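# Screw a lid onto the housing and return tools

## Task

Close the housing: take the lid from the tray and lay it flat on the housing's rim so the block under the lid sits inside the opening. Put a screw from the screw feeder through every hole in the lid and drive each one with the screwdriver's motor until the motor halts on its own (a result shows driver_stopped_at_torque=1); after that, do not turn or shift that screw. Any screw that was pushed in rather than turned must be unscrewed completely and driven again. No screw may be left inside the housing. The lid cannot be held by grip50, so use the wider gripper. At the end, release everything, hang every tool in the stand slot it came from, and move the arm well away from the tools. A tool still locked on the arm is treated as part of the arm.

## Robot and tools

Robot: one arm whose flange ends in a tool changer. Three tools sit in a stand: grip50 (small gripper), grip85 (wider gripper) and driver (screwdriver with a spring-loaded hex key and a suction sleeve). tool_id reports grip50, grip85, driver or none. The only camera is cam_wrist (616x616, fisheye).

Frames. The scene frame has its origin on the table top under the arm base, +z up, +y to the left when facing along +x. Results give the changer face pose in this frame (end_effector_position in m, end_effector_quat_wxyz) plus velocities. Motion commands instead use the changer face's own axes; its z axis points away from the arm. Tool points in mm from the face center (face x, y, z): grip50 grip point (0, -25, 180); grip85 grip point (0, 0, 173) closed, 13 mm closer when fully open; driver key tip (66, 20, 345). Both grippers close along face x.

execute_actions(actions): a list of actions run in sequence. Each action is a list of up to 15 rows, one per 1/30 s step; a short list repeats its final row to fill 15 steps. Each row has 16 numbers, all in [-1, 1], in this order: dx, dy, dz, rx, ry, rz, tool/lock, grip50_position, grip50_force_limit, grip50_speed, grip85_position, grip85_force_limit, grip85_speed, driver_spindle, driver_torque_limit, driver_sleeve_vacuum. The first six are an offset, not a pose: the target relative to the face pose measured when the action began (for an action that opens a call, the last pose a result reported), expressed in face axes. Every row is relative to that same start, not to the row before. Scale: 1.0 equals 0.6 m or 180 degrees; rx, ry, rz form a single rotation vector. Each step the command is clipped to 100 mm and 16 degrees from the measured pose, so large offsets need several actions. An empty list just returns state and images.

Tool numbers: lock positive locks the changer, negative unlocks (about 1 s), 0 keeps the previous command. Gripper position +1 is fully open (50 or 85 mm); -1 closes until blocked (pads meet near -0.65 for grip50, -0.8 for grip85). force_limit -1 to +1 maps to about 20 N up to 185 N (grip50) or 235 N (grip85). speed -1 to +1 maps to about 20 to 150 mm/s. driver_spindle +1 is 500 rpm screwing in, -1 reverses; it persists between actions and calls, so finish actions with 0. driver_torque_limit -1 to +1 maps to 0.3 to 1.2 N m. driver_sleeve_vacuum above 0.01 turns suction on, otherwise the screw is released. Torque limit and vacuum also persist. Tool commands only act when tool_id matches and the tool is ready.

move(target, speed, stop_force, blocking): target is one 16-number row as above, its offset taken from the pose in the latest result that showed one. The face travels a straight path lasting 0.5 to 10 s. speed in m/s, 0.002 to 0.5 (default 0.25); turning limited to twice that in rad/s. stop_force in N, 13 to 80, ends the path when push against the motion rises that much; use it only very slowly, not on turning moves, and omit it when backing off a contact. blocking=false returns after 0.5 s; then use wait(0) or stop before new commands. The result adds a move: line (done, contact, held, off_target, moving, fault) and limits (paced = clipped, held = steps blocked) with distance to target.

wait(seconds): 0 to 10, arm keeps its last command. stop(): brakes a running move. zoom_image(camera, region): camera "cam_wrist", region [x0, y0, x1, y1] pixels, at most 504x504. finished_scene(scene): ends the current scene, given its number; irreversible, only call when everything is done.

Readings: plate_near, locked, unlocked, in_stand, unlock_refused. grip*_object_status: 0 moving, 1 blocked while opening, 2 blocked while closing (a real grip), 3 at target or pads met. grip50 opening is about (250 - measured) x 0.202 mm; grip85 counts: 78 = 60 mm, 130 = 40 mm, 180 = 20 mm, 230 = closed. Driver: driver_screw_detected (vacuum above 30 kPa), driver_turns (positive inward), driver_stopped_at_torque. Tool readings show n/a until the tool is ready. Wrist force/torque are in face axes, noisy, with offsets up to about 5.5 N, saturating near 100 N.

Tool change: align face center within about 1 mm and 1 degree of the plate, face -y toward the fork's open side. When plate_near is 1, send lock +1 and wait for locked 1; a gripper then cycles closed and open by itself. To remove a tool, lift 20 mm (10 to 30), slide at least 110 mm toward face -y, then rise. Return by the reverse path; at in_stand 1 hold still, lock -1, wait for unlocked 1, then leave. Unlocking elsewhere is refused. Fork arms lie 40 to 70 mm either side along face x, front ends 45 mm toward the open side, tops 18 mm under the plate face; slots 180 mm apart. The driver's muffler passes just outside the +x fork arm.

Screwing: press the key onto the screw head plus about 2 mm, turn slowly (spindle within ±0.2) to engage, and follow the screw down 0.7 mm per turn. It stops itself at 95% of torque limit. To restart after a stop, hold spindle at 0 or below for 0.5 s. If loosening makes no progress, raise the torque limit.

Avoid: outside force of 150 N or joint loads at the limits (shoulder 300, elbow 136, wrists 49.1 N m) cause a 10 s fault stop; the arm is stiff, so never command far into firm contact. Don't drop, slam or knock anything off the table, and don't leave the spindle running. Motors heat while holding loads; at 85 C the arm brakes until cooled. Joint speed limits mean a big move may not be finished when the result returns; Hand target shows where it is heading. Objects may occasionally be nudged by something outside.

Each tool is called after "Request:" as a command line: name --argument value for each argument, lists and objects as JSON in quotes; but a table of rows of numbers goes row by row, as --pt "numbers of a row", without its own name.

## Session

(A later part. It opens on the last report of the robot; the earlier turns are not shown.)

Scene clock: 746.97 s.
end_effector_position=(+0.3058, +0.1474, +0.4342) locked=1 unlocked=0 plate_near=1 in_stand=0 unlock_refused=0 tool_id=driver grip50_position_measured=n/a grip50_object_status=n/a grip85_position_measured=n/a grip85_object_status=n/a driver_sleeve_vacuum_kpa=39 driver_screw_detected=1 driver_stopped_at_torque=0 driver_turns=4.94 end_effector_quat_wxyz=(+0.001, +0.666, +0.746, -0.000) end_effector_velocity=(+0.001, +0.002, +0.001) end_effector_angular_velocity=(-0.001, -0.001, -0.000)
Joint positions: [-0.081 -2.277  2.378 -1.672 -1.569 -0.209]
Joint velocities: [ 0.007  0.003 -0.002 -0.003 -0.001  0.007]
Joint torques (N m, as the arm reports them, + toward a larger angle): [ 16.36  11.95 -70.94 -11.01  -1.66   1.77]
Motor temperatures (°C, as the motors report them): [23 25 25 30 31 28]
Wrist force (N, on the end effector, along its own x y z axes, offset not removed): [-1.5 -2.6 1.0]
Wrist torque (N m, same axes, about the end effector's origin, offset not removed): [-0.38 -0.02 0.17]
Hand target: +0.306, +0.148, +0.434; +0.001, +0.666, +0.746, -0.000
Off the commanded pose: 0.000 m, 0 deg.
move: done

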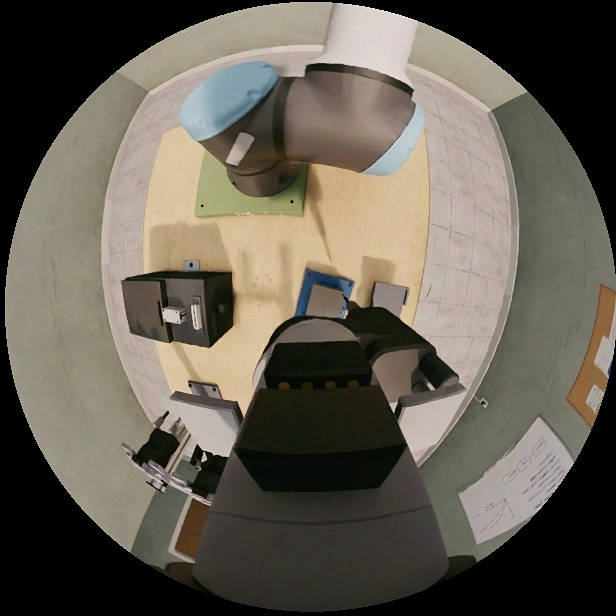

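Request:
move --target '[0,0,0.022,0,0,0,0,0,0,0,0,0,0,0,0,1]' --speed 0.01

Request:
zoom_image --camera "cam_wrist" --region '[330,284,354,308]'

Request:
move --target '[0,0,0.01,0,0,0,0,0,0,0,0,0,0,0,0,1]' --speed 0.004

Request:
zoom_image --camera "cam_wrist" --region '[330,284,354,308]'

Scene clock: 754.90 s.
end_effector_position=(+0.3059, +0.1474, +0.4212) locked=1 unlocked=0 plate_near=1 in_stand=0 unlock_refused=0 tool_id=driver grip50_position_measured=n/a grip50_object_status=n/a grip85_position_measured=n/a grip85_object_status=n/a driver_sleeve_vacuum_kpa=39 driver_screw_detected=1 driver_stopped_at_torque=0 driver_turns=4.94 end_effector_quat_wxyz=(+0.001, +0.666, +0.746, -0.000) end_effector_velocity=(-0.000, +0.000, -0.002) end_effector_angular_velocity=(+0.001, +0.000, +0.001)
Joint positions: [-0.081 -2.273  2.4   -1.697 -1.569 -0.208]
Joint velocities: [ 0.001  0.001  0.003 -0.003  0.001 -0.001]
Joint torques (N m, as the arm reports them, + toward a larger angle): [-14.14  13.83 -54.91 -11.05   2.86  -1.64]
Motor temperatures (°C, as the motors report them): [23 25 25 30 31 28]
Wrist force (N, on the end effector, along its own x y z axes, offset not removed): [-1.5 -1.0 -0.1]
Wrist torque (N m, same axes, about the end effector's origin, offset not removed): [-0.24 -0.10 0.08]
Hand target: +0.306, +0.147, +0.421; +0.001, +0.666, +0.746, -0.000
Off the commanded pose: 0.000 m, 0 deg.
move: done

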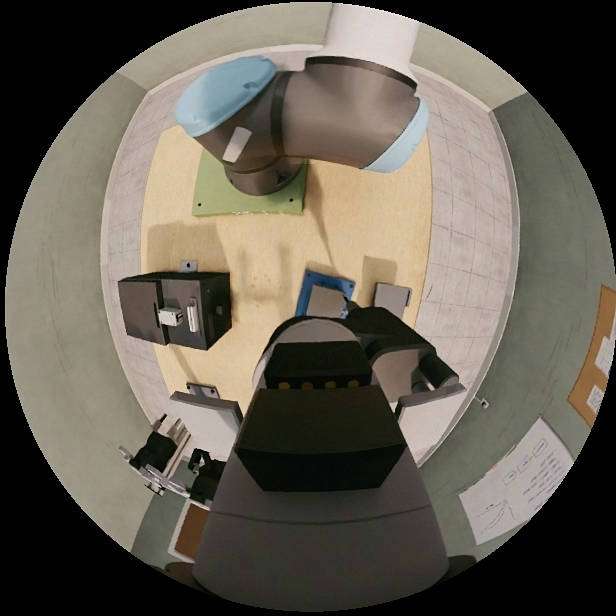

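Region (330, 284, 354, 308) of cam_wrist's 616x616 image, scaled by 21.000, with more detail than that image has.

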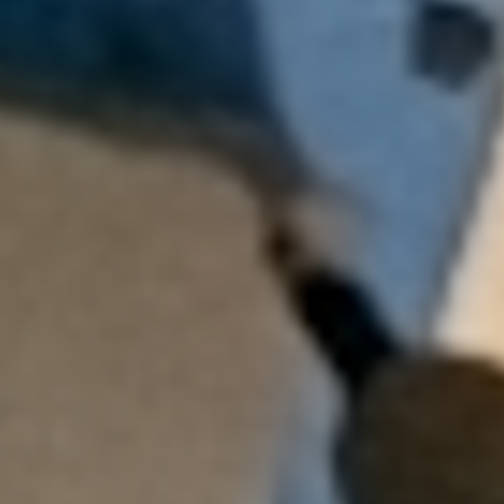

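Scene clock: 756.63 s.
end_effector_position=(+0.3059, +0.1474, +0.4153) locked=1 unlocked=0 plate_near=1 in_stand=0 unlock_refused=0 tool_id=driver grip50_position_measured=n/a grip50_object_status=n/a grip85_position_measured=n/a grip85_object_status=n/a driver_sleeve_vacuum_kpa=39 driver_screw_detected=1 driver_stopped_at_torque=0 driver_turns=4.94 end_effector_quat_wxyz=(+0.001, +0.666, +0.746, -0.000) end_effector_velocity=(+0.000, -0.000, -0.001) end_effector_angular_velocity=(+0.000, -0.000, -0.000)
Joint positions: [-0.081 -2.272  2.41  -1.709 -1.569 -0.208]
Joint velocities: [-0.     0.     0.002 -0.002  0.    -0.   ]
Joint torques (N m, as the arm reports them, + toward a larger angle): [ -4.92  13.87 -56.18 -10.95   2.82   1.38]
Motor temperatures (°C, as the motors report them): [23 25 25 30 31 28]
Wrist force (N, on the end effector, along its own x y z axes, offset not removed): [1.4 -2.8 0.9]
Wrist torque (N m, same axes, about the end effector's origin, offset not removed): [-0.28 -0.25 0.13]
Hand target: +0.306, +0.147, +0.415; +0.001, +0.666, +0.746, -0.000
Off the commanded pose: 0.000 m, 0 deg.
move: done

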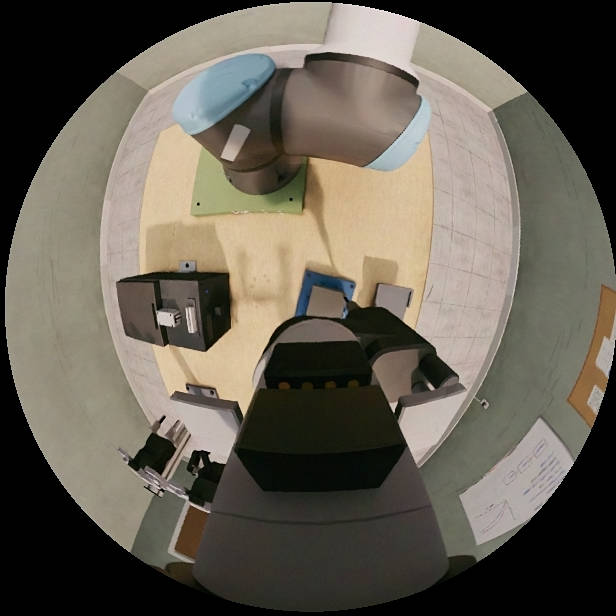

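Region (330, 284, 354, 308) of cam_wrist's 616x616 image, scaled by 21.000, with more detail than that image has.

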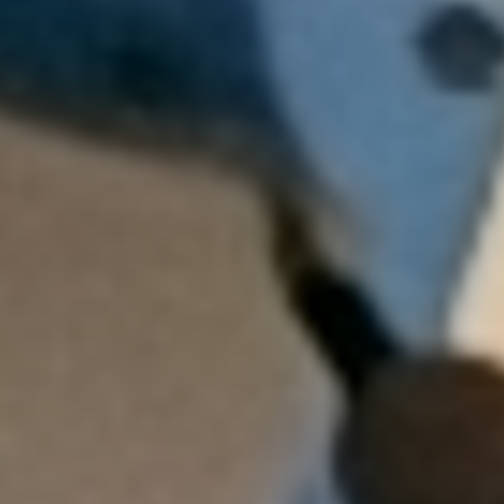

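Request:
execute_actions --actions '[]'

Request:
move --target '[0,0,0.008,0,0,0,0,0,0,0,0,0,0,0,0,1]' --speed 0.003 --stop_force 13

Scene clock: 784.83 s.
end_effector_position=(+0.3059, +0.1474, +0.4152) locked=1 unlocked=0 plate_near=1 in_stand=0 unlock_refused=0 tool_id=driver grip50_position_measured=n/a grip50_object_status=n/a grip85_position_measured=n/a grip85_object_status=n/a driver_sleeve_vacuum_kpa=39 driver_screw_detected=1 driver_stopped_at_torque=0 driver_turns=4.94 end_effector_quat_wxyz=(+0.001, +0.666, +0.746, -0.000) end_effector_velocity=(-0.000, +0.000, -0.000) end_effector_angular_velocity=(+0.000, +0.000, +0.001)
Joint positions: [-0.081 -2.271  2.41  -1.709 -1.569 -0.208]
Joint velocities: [ 0.001  0.     0.    -0.     0.    -0.   ]
Joint torques (N m, as the arm reports them, + toward a larger angle): [ 17.21  12.46 -55.48 -10.83   2.29   2.01]
Motor temperatures (°C, as the motors report them): [23 25 26 30 31 28]
Wrist force (N, on the end effector, along its own x y z axes, offset not removed): [-0.4 -0.5 -2.2]
Wrist torque (N m, same axes, about the end effector's origin, offset not removed): [-0.26 -0.09 0.07]
Hand target: +0.306, +0.147, +0.415; +0.001, +0.666, +0.746, -0.000
Off the commanded pose: 0.000 m, 0 deg.

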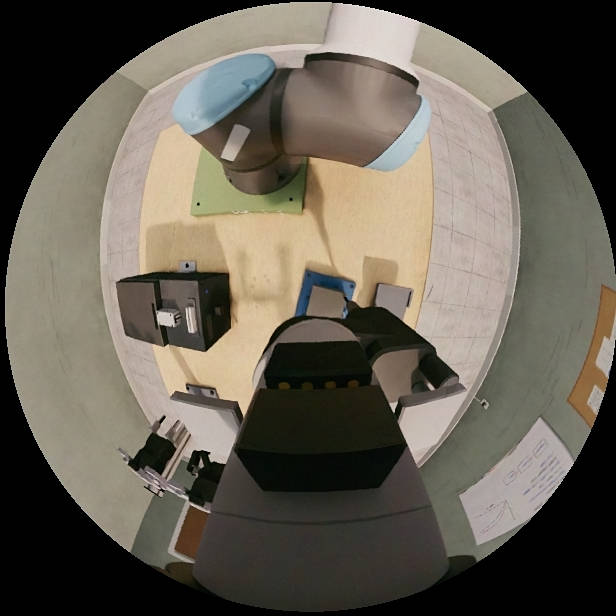

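Scene clock: 786.67 s.
end_effector_position=(+0.3059, +0.1474, +0.4104) locked=1 unlocked=0 plate_near=1 in_stand=0 unlock_refused=0 tool_id=driver grip50_position_measured=n/a grip50_object_status=n/a grip85_position_measured=n/a grip85_object_status=n/a driver_sleeve_vacuum_kpa=31 driver_screw_detected=1 driver_stopped_at_torque=0 driver_turns=4.94 end_effector_quat_wxyz=(+0.001, +0.666, +0.746, -0.000) end_effector_velocity=(+0.000, +0.000, -0.000) end_effector_angular_velocity=(+0.001, -0.001, -0.001)
Joint positions: [-0.081 -2.27   2.418 -1.719 -1.569 -0.208]
Joint velocities: [-0.     0.     0.    -0.002  0.001  0.   ]
Joint torques (N m, as the arm reports them, + toward a larger angle): [ 16.56  14.14 -55.74 -11.5    2.38   2.11]
Motor temperatures (°C, as the motors report them): [23 25 26 30 31 28]
Wrist force (N, on the end effector, along its own x y z axes, offset not removed): [-0.9 -1.7 0.2]
Wrist torque (N m, same axes, about the end effector's origin, offset not removed): [-0.24 -0.15 0.07]
Hand target: +0.306, +0.147, +0.410; +0.001, +0.666, +0.746, -0.000
Off the commanded pose: 0.000 m, 0 deg.
move: done

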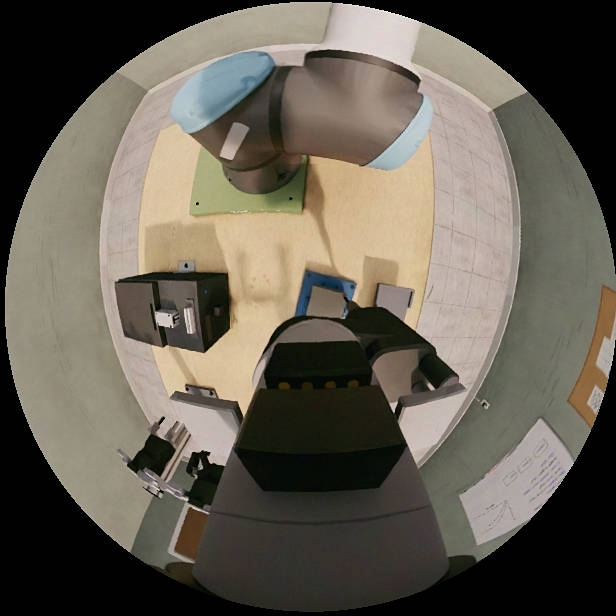

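Request:
move --target '[0,0,0.006,0,0,0,0,0,0,0,0,0,0,0.15,0,1]' --speed 0.002 --stop_force 13

Request:
execute_actions --actions '[[[0,0,0,0,0,0,0,0,0,0,0,0,0,0,0,1]]]'

Request:
zoom_image --camera "cam_wrist" --region '[320,272,360,312]'

Scene clock: 794.67 s.
end_effector_position=(+0.3059, +0.1474, +0.4069) locked=1 unlocked=0 plate_near=1 in_stand=0 unlock_refused=0 tool_id=driver grip50_position_measured=n/a grip50_object_status=n/a grip85_position_measured=n/a grip85_object_status=n/a driver_sleeve_vacuum_kpa=39 driver_screw_detected=1 driver_stopped_at_torque=0 driver_turns=7.41 end_effector_quat_wxyz=(+0.001, +0.666, +0.746, -0.000) end_effector_velocity=(-0.000, +0.000, -0.001) end_effector_angular_velocity=(+0.001, +0.001, +0.001)
Joint positions: [-0.081 -2.268  2.423 -1.726 -1.569 -0.208]
Joint velocities: [ 0.001  0.     0.001 -0.001  0.001 -0.   ]
Joint torques (N m, as the arm reports them, + toward a larger angle): [ 17.47  14.23 -54.34 -12.41   2.62   2.27]
Motor temperatures (°C, as the motors report them): [23 25 26 30 31 28]
Wrist force (N, on the end effector, along its own x y z axes, offset not removed): [-3.6 -5.9 -5.8]
Wrist torque (N m, same axes, about the end effector's origin, offset not removed): [0.64 -0.70 0.04]
Hand target: +0.306, +0.147, +0.407; +0.001, +0.666, +0.746, -0.000
Off the commanded pose: 0.000 m, 0 deg.
move: done

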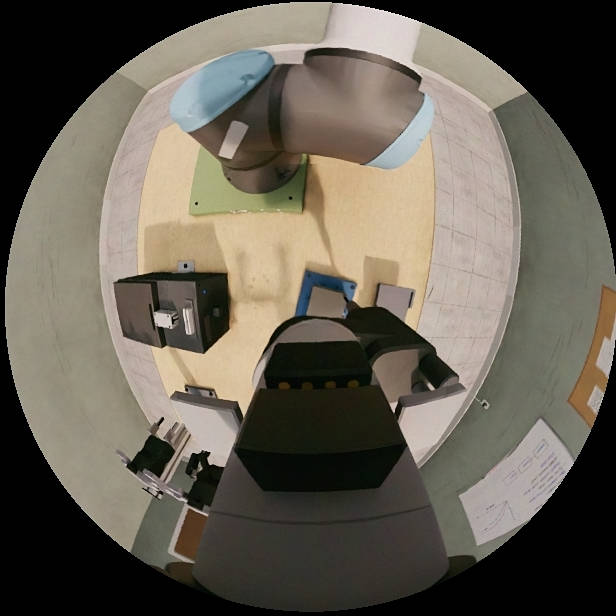

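Scene clock: 795.17 s.
end_effector_position=(+0.3059, +0.1474, +0.4069) locked=1 unlocked=0 plate_near=1 in_stand=0 unlock_refused=0 tool_id=driver grip50_position_measured=n/a grip50_object_status=n/a grip85_position_measured=n/a grip85_object_status=n/a driver_sleeve_vacuum_kpa=39 driver_screw_detected=1 driver_stopped_at_torque=0 driver_turns=7.41 end_effector_quat_wxyz=(+0.001, +0.666, +0.746, -0.000) end_effector_velocity=(-0.000, +0.000, +0.000) end_effector_angular_velocity=(-0.000, -0.000, +0.002)
Joint positions: [-0.081 -2.268  2.423 -1.726 -1.569 -0.208]
Joint velocities: [ 0.001  0.    -0.    -0.    -0.    -0.001]
Joint torques (N m, as the arm reports them, + toward a larger angle): [ 21.41  15.62 -57.55 -11.31   2.53   1.46]
Motor temperatures (°C, as the motors report them): [23 25 26 30 31 28]
Wrist force (N, on the end effector, along its own x y z axes, offset not removed): [-2.4 -3.9 -4.9]
Wrist torque (N m, same axes, about the end effector's origin, offset not removed): [0.64 -0.86 -0.05]
Hand target: +0.306, +0.147, +0.407; +0.001, +0.666, +0.746, -0.000
Off the commanded pose: 0.000 m, 0 deg.

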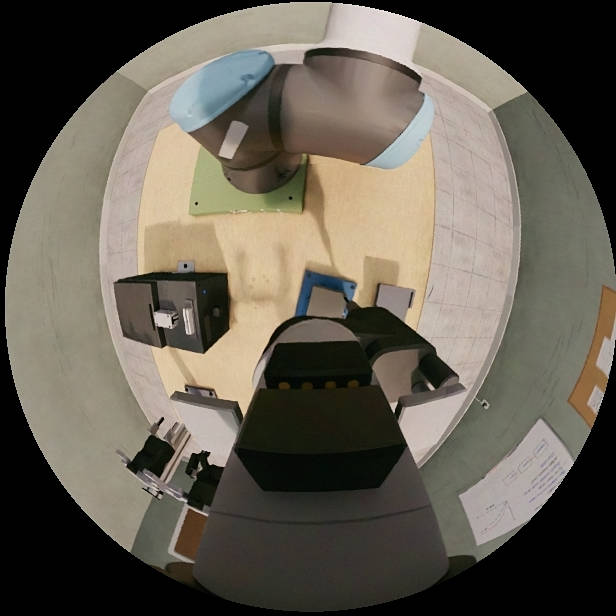

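Region (320, 272, 360, 312) of cam_wrist's 616x616 image, scaled by 12.600, with more detail than that image has.

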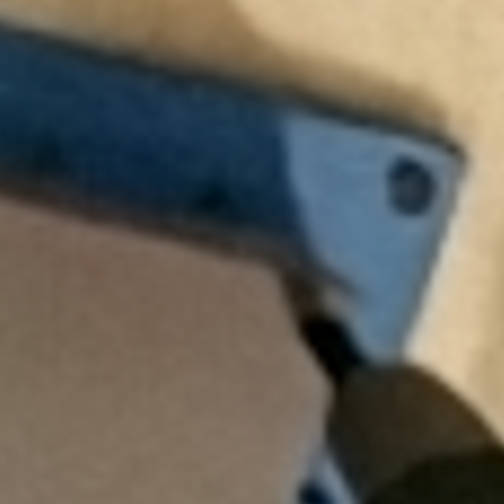

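In the thread; the lateral force points −x, −y. Shift 0.4 mm each way and continue.

Request:
move --target '[-0.0007,-0.0007,0.006,0,0,0,0,0,0,0,0,0,0,0.25,0,1]' --speed 0.002

Request:
execute_actions --actions '[[[0,0,0,0,0,0,0,0,0,0,0,0,0,0,0,1]]]'

Scene clock: 806.97 s.
end_effector_position=(+0.3055, +0.1470, +0.4033) locked=1 unlocked=0 plate_near=1 in_stand=0 unlock_refused=0 tool_id=driver grip50_position_measured=n/a grip50_object_status=n/a grip85_position_measured=n/a grip85_object_status=n/a driver_sleeve_vacuum_kpa=39 driver_screw_detected=1 driver_stopped_at_torque=0 driver_turns=11.55 end_effector_quat_wxyz=(+0.001, +0.666, +0.746, -0.000) end_effector_velocity=(+0.000, +0.000, +0.000) end_effector_angular_velocity=(-0.000, -0.001, -0.000)
Joint positions: [-0.082 -2.269  2.43  -1.732 -1.569 -0.21 ]
Joint velocities: [ 0.    -0.    -0.    -0.    -0.     0.001]
Joint torques (N m, as the arm reports them, + toward a larger angle): [-16.67  -6.38 -53.49 -11.39   2.99  -1.6 ]
Motor temperatures (°C, as the motors report them): [23 25 26 30 31 28]
Wrist force (N, on the end effector, along its own x y z axes, offset not removed): [-3.0 -2.5 -5.0]
Wrist torque (N m, same axes, about the end effector's origin, offset not removed): [-0.02 0.25 0.11]
Hand target: +0.306, +0.147, +0.403; +0.001, +0.666, +0.746, -0.000
Off the commanded pose: 0.000 m, 0 deg.
move: done

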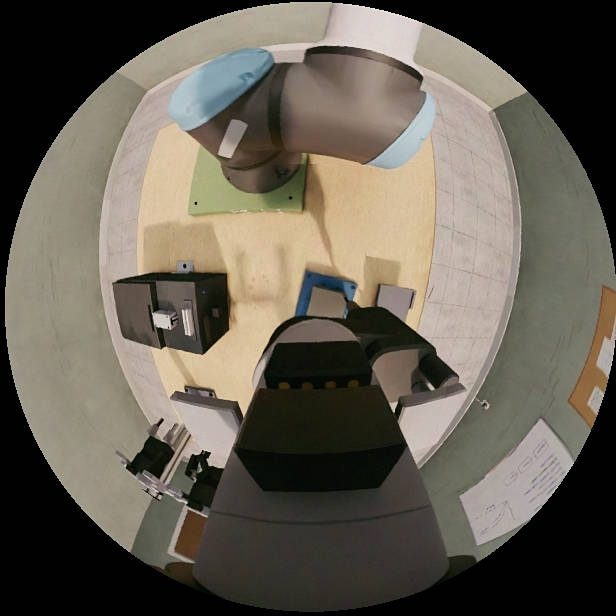

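Scene clock: 807.47 s.
end_effector_position=(+0.3055, +0.1470, +0.4033) locked=1 unlocked=0 plate_near=1 in_stand=0 unlock_refused=0 tool_id=driver grip50_position_measured=n/a grip50_object_status=n/a grip85_position_measured=n/a grip85_object_status=n/a driver_sleeve_vacuum_kpa=39 driver_screw_detected=1 driver_stopped_at_torque=0 driver_turns=11.55 end_effector_quat_wxyz=(+0.001, +0.666, +0.746, -0.000) end_effector_velocity=(+0.000, -0.000, +0.000) end_effector_angular_velocity=(-0.000, -0.000, -0.001)
Joint positions: [-0.082 -2.269  2.43  -1.732 -1.569 -0.21 ]
Joint velocities: [-0.     0.    -0.     0.    -0.     0.001]
Joint torques (N m, as the arm reports them, + toward a larger angle): [-15.51 -10.81 -55.99 -10.46   2.83  -1.05]
Motor temperatures (°C, as the motors report them): [23 25 26 30 31 28]
Wrist force (N, on the end effector, along its own x y z axes, offset not removed): [0.5 -3.6 -6.4]
Wrist torque (N m, same axes, about the end effector's origin, offset not removed): [-0.22 0.06 0.16]
Hand target: +0.306, +0.147, +0.403; +0.001, +0.666, +0.746, -0.000
Off the commanded pose: 0.000 m, 0 deg.

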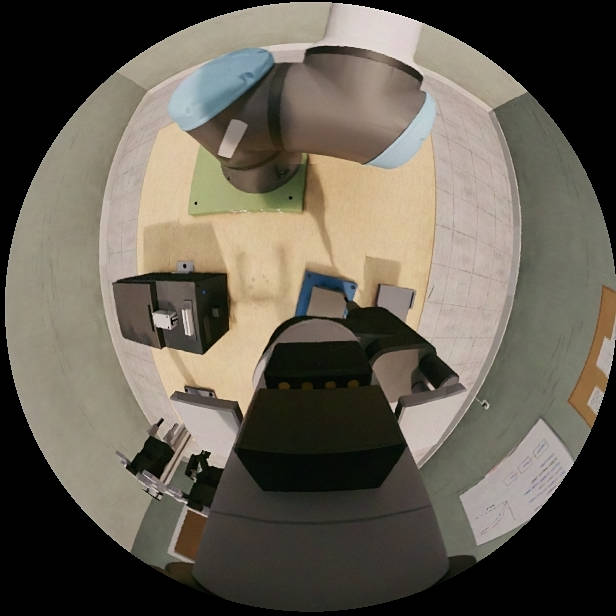

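Request:
move --target '[0,-0.0002,0.005,0,0,0,0,0,0,0,0,0,0,0.3,0,1]' --speed 0.002

Request:
execute_actions --actions '[[[0,0,0,0,0,0,0,0,0,0,0,0,0,0,0,1]]]'

Scene clock: 816.00 s.
end_effector_position=(+0.3054, +0.1469, +0.4003) locked=1 unlocked=0 plate_near=1 in_stand=0 unlock_refused=0 tool_id=driver grip50_position_measured=n/a grip50_object_status=n/a grip85_position_measured=n/a grip85_object_status=n/a driver_sleeve_vacuum_kpa=40 driver_screw_detected=1 driver_stopped_at_torque=1 driver_turns=12.13 end_effector_quat_wxyz=(+0.001, +0.666, +0.746, -0.000) end_effector_velocity=(-0.000, +0.000, -0.001) end_effector_angular_velocity=(+0.001, +0.000, -0.001)
Joint positions: [-0.082 -2.268  2.435 -1.738 -1.569 -0.21 ]
Joint velocities: [-0.     0.     0.001 -0.001  0.001  0.   ]
Joint torques (N m, as the arm reports them, + toward a larger angle): [-13.59  15.79 -51.2  -10.47   2.54  -1.81]
Motor temperatures (°C, as the motors report them): [23 25 26 30 31 28]
Wrist force (N, on the end effector, along its own x y z axes, offset not removed): [-2.3 -4.2 -5.9]
Wrist torque (N m, same axes, about the end effector's origin, offset not removed): [-0.22 0.23 0.23]
Hand target: +0.305, +0.147, +0.400; +0.001, +0.666, +0.746, -0.000
Off the commanded pose: 0.000 m, 0 deg.
move: done

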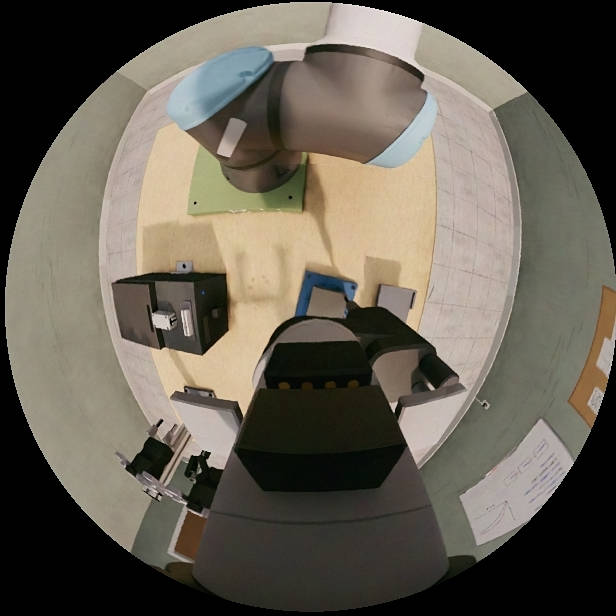

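Scene clock: 816.50 s.
end_effector_position=(+0.3054, +0.1469, +0.4003) locked=1 unlocked=0 plate_near=1 in_stand=0 unlock_refused=0 tool_id=driver grip50_position_measured=n/a grip50_object_status=n/a grip85_position_measured=n/a grip85_object_status=n/a driver_sleeve_vacuum_kpa=40 driver_screw_detected=1 driver_stopped_at_torque=1 driver_turns=12.13 end_effector_quat_wxyz=(+0.001, +0.666, +0.746, -0.000) end_effector_velocity=(-0.000, -0.000, -0.000) end_effector_angular_velocity=(-0.000, +0.001, -0.001)
Joint positions: [-0.082 -2.268  2.435 -1.738 -1.569 -0.21 ]
Joint velocities: [-0.     0.    -0.     0.001 -0.     0.   ]
Joint torques (N m, as the arm reports them, + toward a larger angle): [-13.92  14.44 -54.63 -10.06   2.33  -1.95]
Motor temperatures (°C, as the motors report them): [23 25 26 30 31 28]
Wrist force (N, on the end effector, along its own x y z axes, offset not removed): [-0.8 0.0 -4.9]
Wrist torque (N m, same axes, about the end effector's origin, offset not removed): [-0.09 0.04 0.05]
Hand target: +0.305, +0.147, +0.400; +0.001, +0.666, +0.746, -0.000
Off the commanded pose: 0.000 m, 0 deg.

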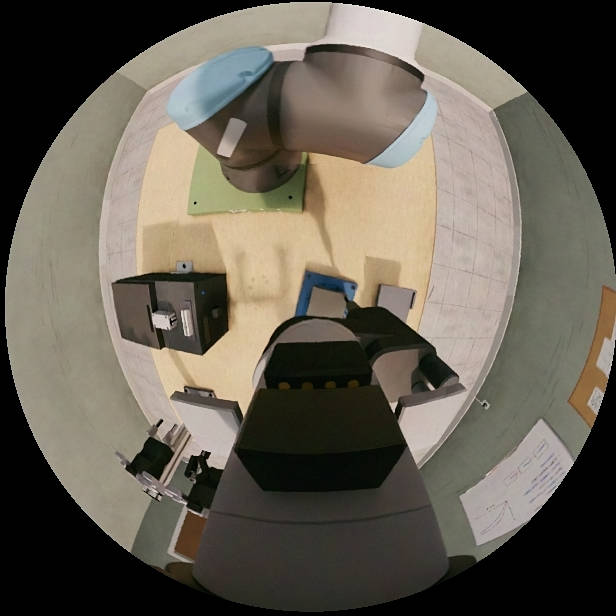

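Request:
move --target '[0,0,-0.04,0,0,0,0,0,0,0,0,0,0,0,0,0]' --speed 0.03

Request:
zoom_image --camera "cam_wrist" --region '[320,272,360,312]'

Request:
move --target '[-0.15,0,-0.18,0,0,0,0,0,0,0,0,0,0,0,0,0]'

Request:
move --target '[-0.3732,0.021,0,0,0,0,0,0,0,0,0,0,0,0,0,0]'

Request:
zoom_image --camera "cam_wrist" --region '[320,272,360,312]'

Scene clock: 825.03 s.
end_effector_position=(+0.3054, +0.1470, +0.4241) locked=1 unlocked=0 plate_near=1 in_stand=0 unlock_refused=0 tool_id=driver grip50_position_measured=n/a grip50_object_status=n/a grip85_position_measured=n/a grip85_object_status=n/a driver_sleeve_vacuum_kpa=0 driver_screw_detected=0 driver_stopped_at_torque=1 driver_turns=12.13 end_effector_quat_wxyz=(+0.001, +0.666, +0.746, -0.000) end_effector_velocity=(-0.000, +0.000, +0.002) end_effector_angular_velocity=(+0.001, -0.000, +0.001)
Joint positions: [-0.082 -2.276  2.395 -1.69  -1.569 -0.21 ]
Joint velocities: [ 0.    -0.001 -0.003  0.004  0.001 -0.   ]
Joint torques (N m, as the arm reports them, + toward a larger angle): [-12.78  -9.28 -70.52  -5.97   1.44  -1.72]
Motor temperatures (°C, as the motors report them): [23 25 26 30 31 28]
Wrist force (N, on the end effector, along its own x y z axes, offset not removed): [-0.3 -1.3 -3.1]
Wrist torque (N m, same axes, about the end effector's origin, offset not removed): [-0.19 -0.06 0.08]
Hand target: +0.305, +0.147, +0.424; +0.001, +0.666, +0.746, -0.000
Off the commanded pose: 0.000 m, 0 deg.
move: done

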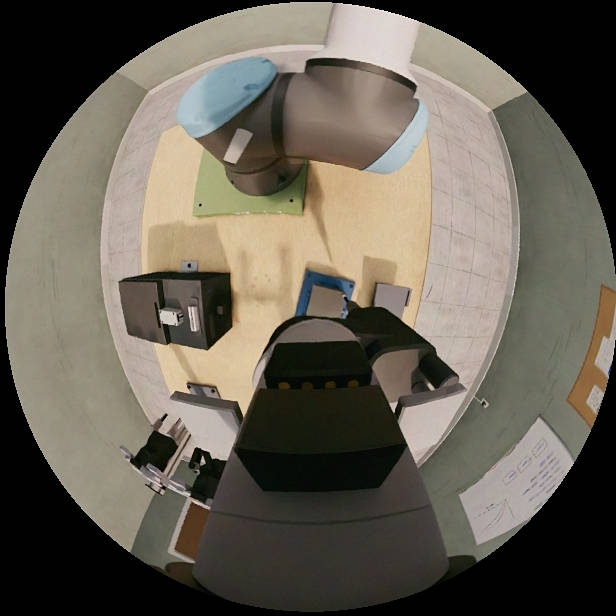

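Region (320, 272, 360, 312) of cam_wrist's 616x616 image, scaled by 12.600, with more detail than that image has.

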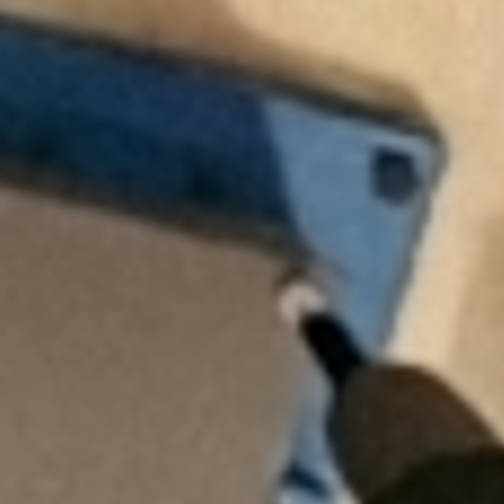

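Scene clock: 826.20 s.
end_effector_position=(+0.3155, +0.0577, +0.5322) locked=1 unlocked=0 plate_near=1 in_stand=0 unlock_refused=0 tool_id=driver grip50_position_measured=n/a grip50_object_status=n/a grip85_position_measured=n/a grip85_object_status=n/a driver_sleeve_vacuum_kpa=0 driver_screw_detected=0 driver_stopped_at_torque=1 driver_turns=12.13 end_effector_quat_wxyz=(+0.001, +0.666, +0.746, -0.000) end_effector_velocity=(+0.000, -0.002, +0.001) end_effector_angular_velocity=(+0.000, -0.000, +0.000)
Joint positions: [-0.385 -2.324  2.22  -1.466 -1.569 -0.513]
Joint velocities: [-0.006 -0.    -0.002  0.002  0.    -0.006]
Joint torques (N m, as the arm reports them, + toward a larger angle): [-14.42  -7.12 -71.17  -5.41   2.76  -1.61]
Motor temperatures (°C, as the motors report them): [23 25 26 30 31 28]
Wrist force (N, on the end effector, along its own x y z axes, offset not removed): [-0.1 -2.4 -0.2]
Wrist torque (N m, same axes, about the end effector's origin, offset not removed): [-0.43 -0.18 0.16]
Hand target: +0.316, +0.058, +0.532; +0.001, +0.666, +0.746, +0.000
Off the commanded pose: 0.000 m, 0 deg.
move: done

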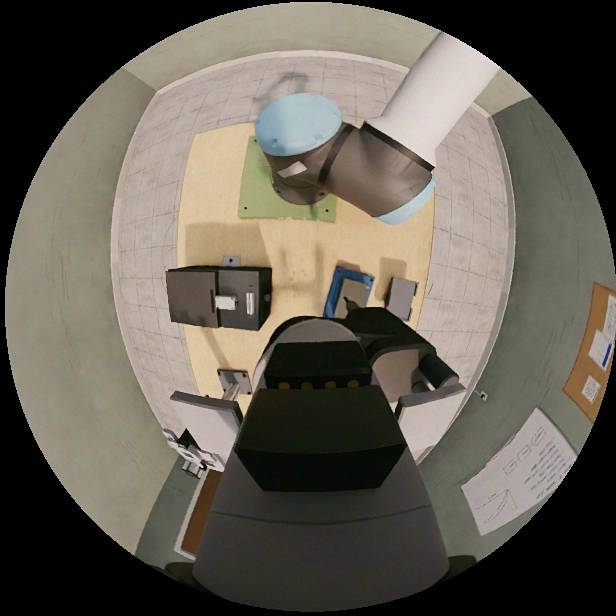

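Scene clock: 827.70 s.
end_effector_position=(+0.3536, -0.1633, +0.5324) locked=1 unlocked=0 plate_near=1 in_stand=0 unlock_refused=0 tool_id=driver grip50_position_measured=n/a grip50_object_status=n/a grip85_position_measured=n/a grip85_object_status=n/a driver_sleeve_vacuum_kpa=0 driver_screw_detected=0 driver_stopped_at_torque=1 driver_turns=12.13 end_effector_quat_wxyz=(+0.001, +0.666, +0.746, +0.000) end_effector_velocity=(+0.001, -0.001, +0.000) end_effector_angular_velocity=(+0.001, -0.001, +0.000)
Joint positions: [-0.885 -2.162  2.167 -1.573 -1.569 -1.013]
Joint velocities: [-0.002  0.002 -0.001 -0.001  0.001 -0.002]
Joint torques (N m, as the arm reports them, + toward a larger angle): [-14.11   3.09 -71.09 -10.88   2.66  -1.53]
Motor temperatures (°C, as the motors report them): [23 25 26 30 31 28]
Wrist force (N, on the end effector, along its own x y z axes, offset not removed): [-1.5 2.7 -0.1]
Wrist torque (N m, same axes, about the end effector's origin, offset not removed): [0.04 0.03 0.15]
Hand target: +0.354, -0.163, +0.532; +0.001, +0.666, +0.746, +0.000
Off the commanded pose: 0.000 m, 0 deg.
move: done

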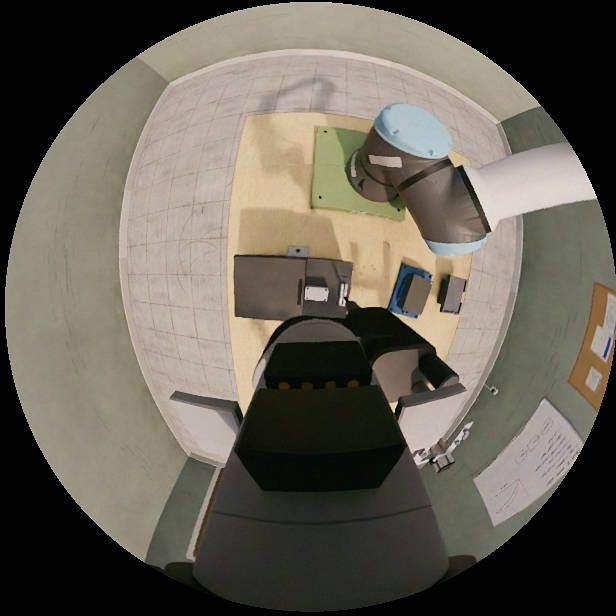

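Region (320, 272, 360, 312) of cam_wrist's 616x616 image, scaled by 12.600, with more detail than that image has.

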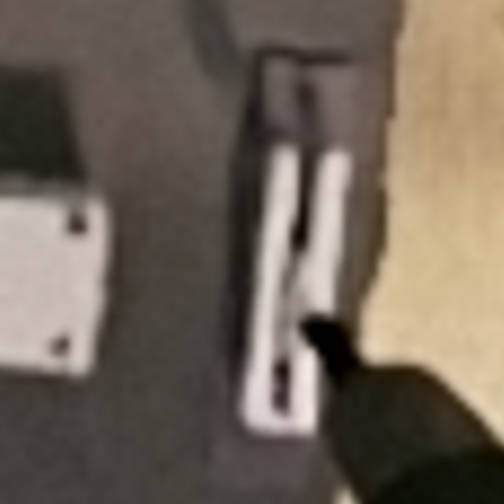

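Request:
move --target '[0.03,0.03,0.015,0,0,0,0,0,0,0,0,0,0,0,0,0]' --speed 0.05

Request:
zoom_image --camera "cam_wrist" --region '[320,272,350,302]'

Scene clock: 835.03 s.
end_effector_position=(+0.3693, -0.1434, +0.5235) locked=1 unlocked=0 plate_near=1 in_stand=0 unlock_refused=0 tool_id=driver grip50_position_measured=n/a grip50_object_status=n/a grip85_position_measured=n/a grip85_object_status=n/a driver_sleeve_vacuum_kpa=0 driver_screw_detected=0 driver_stopped_at_torque=1 driver_turns=12.13 end_effector_quat_wxyz=(+0.001, +0.666, +0.746, +0.000) end_effector_velocity=(+0.001, +0.001, -0.001) end_effector_angular_velocity=(-0.001, +0.001, -0.001)
Joint positions: [-0.815 -2.148  2.176 -1.598 -1.568 -0.942]
Joint velocities: [ 0.005  0.002  0.001 -0.002 -0.001  0.007]
Joint torques (N m, as the arm reports them, + toward a larger angle): [ 15.89   2.74 -55.51 -10.73  -1.55   1.58]
Motor temperatures (°C, as the motors report them): [23 25 26 30 31 28]
Wrist force (N, on the end effector, along its own x y z axes, offset not removed): [-0.2 -2.7 -1.1]
Wrist torque (N m, same axes, about the end effector's origin, offset not removed): [-0.41 -0.07 0.09]
Hand target: +0.369, -0.143, +0.523; +0.001, +0.666, +0.746, +0.000
Off the commanded pose: 0.000 m, 0 deg.
move: done

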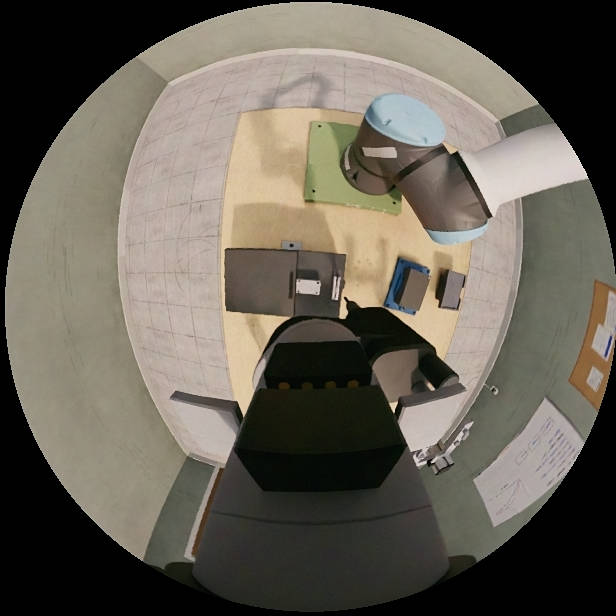

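Region (320, 272, 350, 302) of cam_wrist's 616x616 image, scaled by 16.800, with more detail than that image has.

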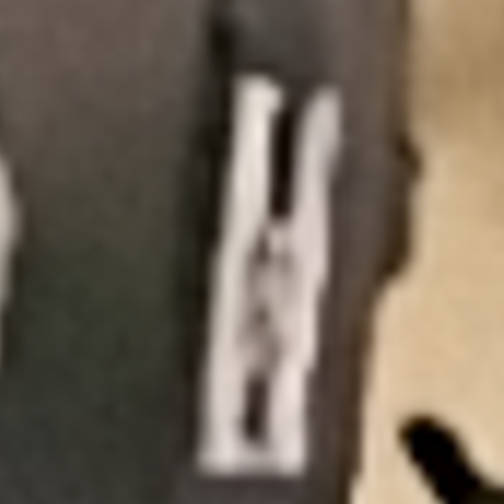

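Request:
move --target '[-0.0303,-0.0293,0.008,0,0,0,0,0,0,0,0,0,0,0,0,0]' --speed 0.04

Request:
move --target '[0,0,0.019,0,0,0,0,0,0,0,0,0,0,0.1,0,1]' --speed 0.005 --stop_force 15

Request:
move --target '[0,0,-0.065,0,0,0,0,0,0,0,0,0,0,0,0,1]' --speed 0.03

Scene clock: 843.17 s.
end_effector_position=(+0.3540, -0.1634, +0.5187) locked=1 unlocked=0 plate_near=1 in_stand=0 unlock_refused=0 tool_id=driver grip50_position_measured=n/a grip50_object_status=n/a grip85_position_measured=n/a grip85_object_status=n/a driver_sleeve_vacuum_kpa=0 driver_screw_detected=0 driver_stopped_at_torque=1 driver_turns=12.13 end_effector_quat_wxyz=(+0.001, +0.666, +0.746, +0.000) end_effector_velocity=(-0.001, -0.001, -0.000) end_effector_angular_velocity=(+0.000, -0.000, +0.001)
Joint positions: [-0.884 -2.161  2.19  -1.598 -1.569 -1.012]
Joint velocities: [-0.005 -0.001  0.001  0.     0.    -0.006]
Joint torques (N m, as the arm reports them, + toward a larger angle): [-14.78 -19.47 -56.85  -9.08   3.12  -1.39]
Motor temperatures (°C, as the motors report them): [23 25 26 30 31 28]
Wrist force (N, on the end effector, along its own x y z axes, offset not removed): [-1.1 0.2 -1.5]
Wrist torque (N m, same axes, about the end effector's origin, offset not removed): [-0.22 0.00 0.06]
Hand target: +0.354, -0.164, +0.519; +0.001, +0.666, +0.746, +0.000
Off the commanded pose: 0.000 m, 0 deg.
move: done

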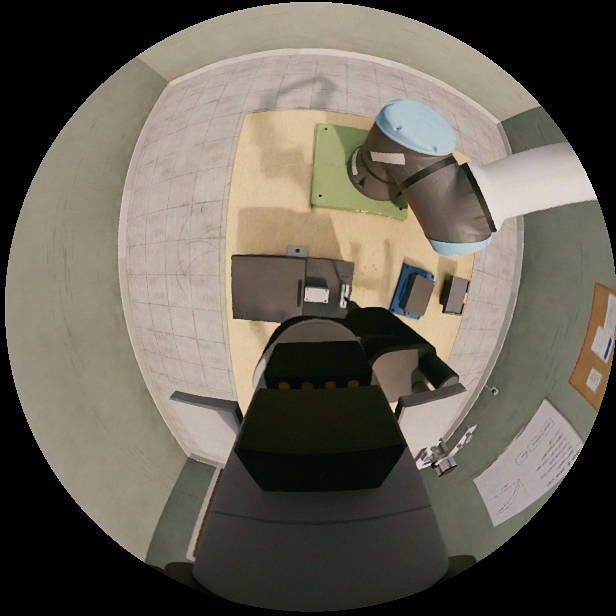

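Scene clock: 845.67 s.
end_effector_position=(+0.3540, -0.1634, +0.5074) locked=1 unlocked=0 plate_near=1 in_stand=0 unlock_refused=0 tool_id=driver grip50_position_measured=n/a grip50_object_status=n/a grip85_position_measured=n/a grip85_object_status=n/a driver_sleeve_vacuum_kpa=39 driver_screw_detected=1 driver_stopped_at_torque=0 driver_turns=14.20 end_effector_quat_wxyz=(+0.001, +0.666, +0.746, +0.000) end_effector_velocity=(+0.000, -0.000, -0.001) end_effector_angular_velocity=(+0.000, -0.001, -0.001)
Joint positions: [-0.884 -2.16   2.21  -1.618 -1.569 -1.012]
Joint velocities: [-0.    -0.     0.001 -0.002  0.001  0.   ]
Joint torques (N m, as the arm reports them, + toward a larger angle): [ 18.27   3.5  -53.15 -10.33  -1.99   1.77]
Motor temperatures (°C, as the motors report them): [23 25 26 30 31 28]
Wrist force (N, on the end effector, along its own x y z axes, offset not removed): [-1.4 -1.7 -3.1]
Wrist torque (N m, same axes, about the end effector's origin, offset not removed): [-0.25 0.16 0.10]
Hand target: +0.354, -0.163, +0.507; +0.001, +0.666, +0.746, +0.000
Off the commanded pose: 0.000 m, 0 deg.
move: done

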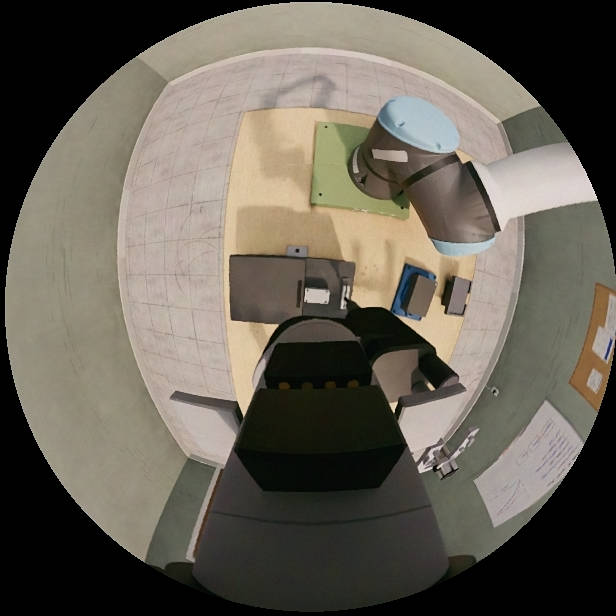

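Scene clock: 847.30 s.
end_effector_position=(+0.3539, -0.1634, +0.5463) locked=1 unlocked=0 plate_near=1 in_stand=0 unlock_refused=0 tool_id=driver grip50_position_measured=n/a grip50_object_status=n/a grip85_position_measured=n/a grip85_object_status=n/a driver_sleeve_vacuum_kpa=39 driver_screw_detected=1 driver_stopped_at_torque=0 driver_turns=14.20 end_effector_quat_wxyz=(+0.001, +0.666, +0.746, +0.000) end_effector_velocity=(+0.000, +0.000, +0.002) end_effector_angular_velocity=(+0.001, +0.000, +0.001)
Joint positions: [-0.884 -2.161  2.142 -1.55  -1.569 -1.012]
Joint velocities: [ 0.     0.001 -0.003  0.003  0.    -0.   ]
Joint torques (N m, as the arm reports them, + toward a larger angle): [-15.46   4.4  -70.33  -5.17  -0.67  -1.74]
Motor temperatures (°C, as the motors report them): [23 25 26 30 31 28]
Wrist force (N, on the end effector, along its own x y z axes, offset not removed): [-0.1 -3.7 0.2]
Wrist torque (N m, same axes, about the end effector's origin, offset not removed): [-0.33 -0.11 0.10]
Hand target: +0.354, -0.163, +0.546; +0.001, +0.666, +0.746, +0.000
Off the commanded pose: 0.000 m, 0 deg.
move: done

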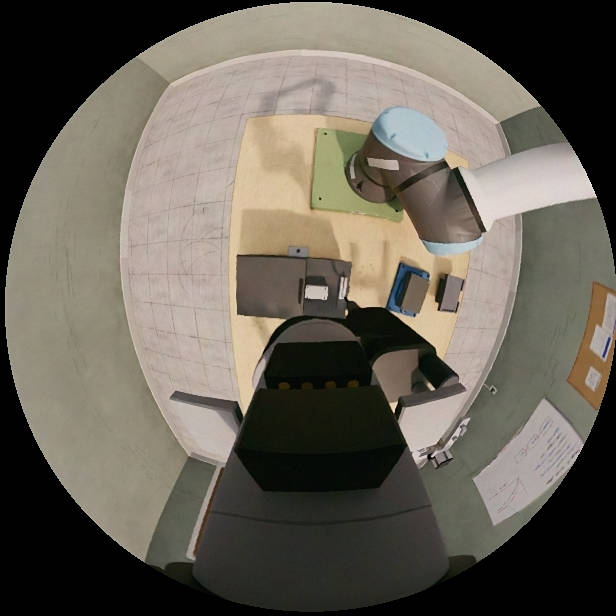

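Request:
move --target '[0.3652,0.1214,0.187,0,0,0,0,0,0,0,0,0,0,0,0,1]' --speed 0.15

Request:
zoom_image --camera "cam_wrist" --region '[320,272,360,312]'

Scene clock: 855.60 s.
end_effector_position=(+0.4014, +0.0626, +0.4339) locked=1 unlocked=0 plate_near=1 in_stand=0 unlock_refused=0 tool_id=driver grip50_position_measured=n/a grip50_object_status=n/a grip85_position_measured=n/a grip85_object_status=n/a driver_sleeve_vacuum_kpa=39 driver_screw_detected=1 driver_stopped_at_torque=0 driver_turns=14.20 end_effector_quat_wxyz=(+0.001, +0.666, +0.746, -0.000) end_effector_velocity=(+0.000, +0.002, -0.002) end_effector_angular_velocity=(-0.001, +0.001, -0.000)
Joint positions: [-0.278 -2.105  2.315 -1.781 -1.569 -0.406]
Joint velocities: [ 0.007  0.003  0.001 -0.004 -0.001  0.007]
Joint torques (N m, as the arm reports them, + toward a larger angle): [ 17.94  -0.35 -56.45 -10.94  -1.29   1.79]
Motor temperatures (°C, as the motors report them): [23 25 26 30 31 28]
Wrist force (N, on the end effector, along its own x y z axes, offset not removed): [-1.0 -3.0 1.2]
Wrist torque (N m, same axes, about the end effector's origin, offset not removed): [-0.33 -0.11 0.08]
Hand target: +0.401, +0.063, +0.434; +0.001, +0.666, +0.746, -0.000
Off the commanded pose: 0.000 m, 0 deg.
move: done

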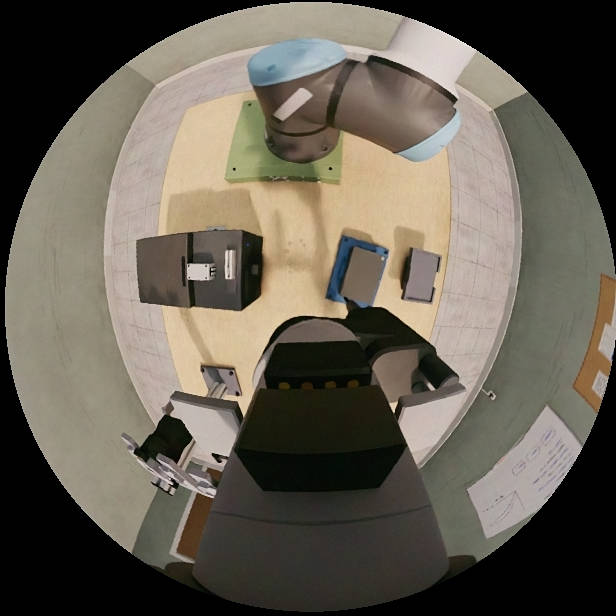

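Region (320, 272, 360, 312) of cam_wrist's 616x616 image, scaled by 12.600, with more detail than that image has.

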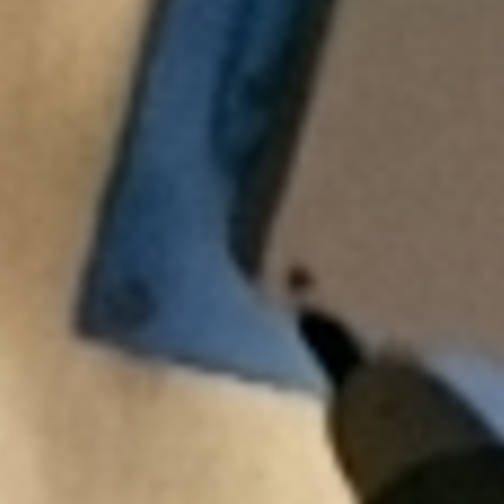

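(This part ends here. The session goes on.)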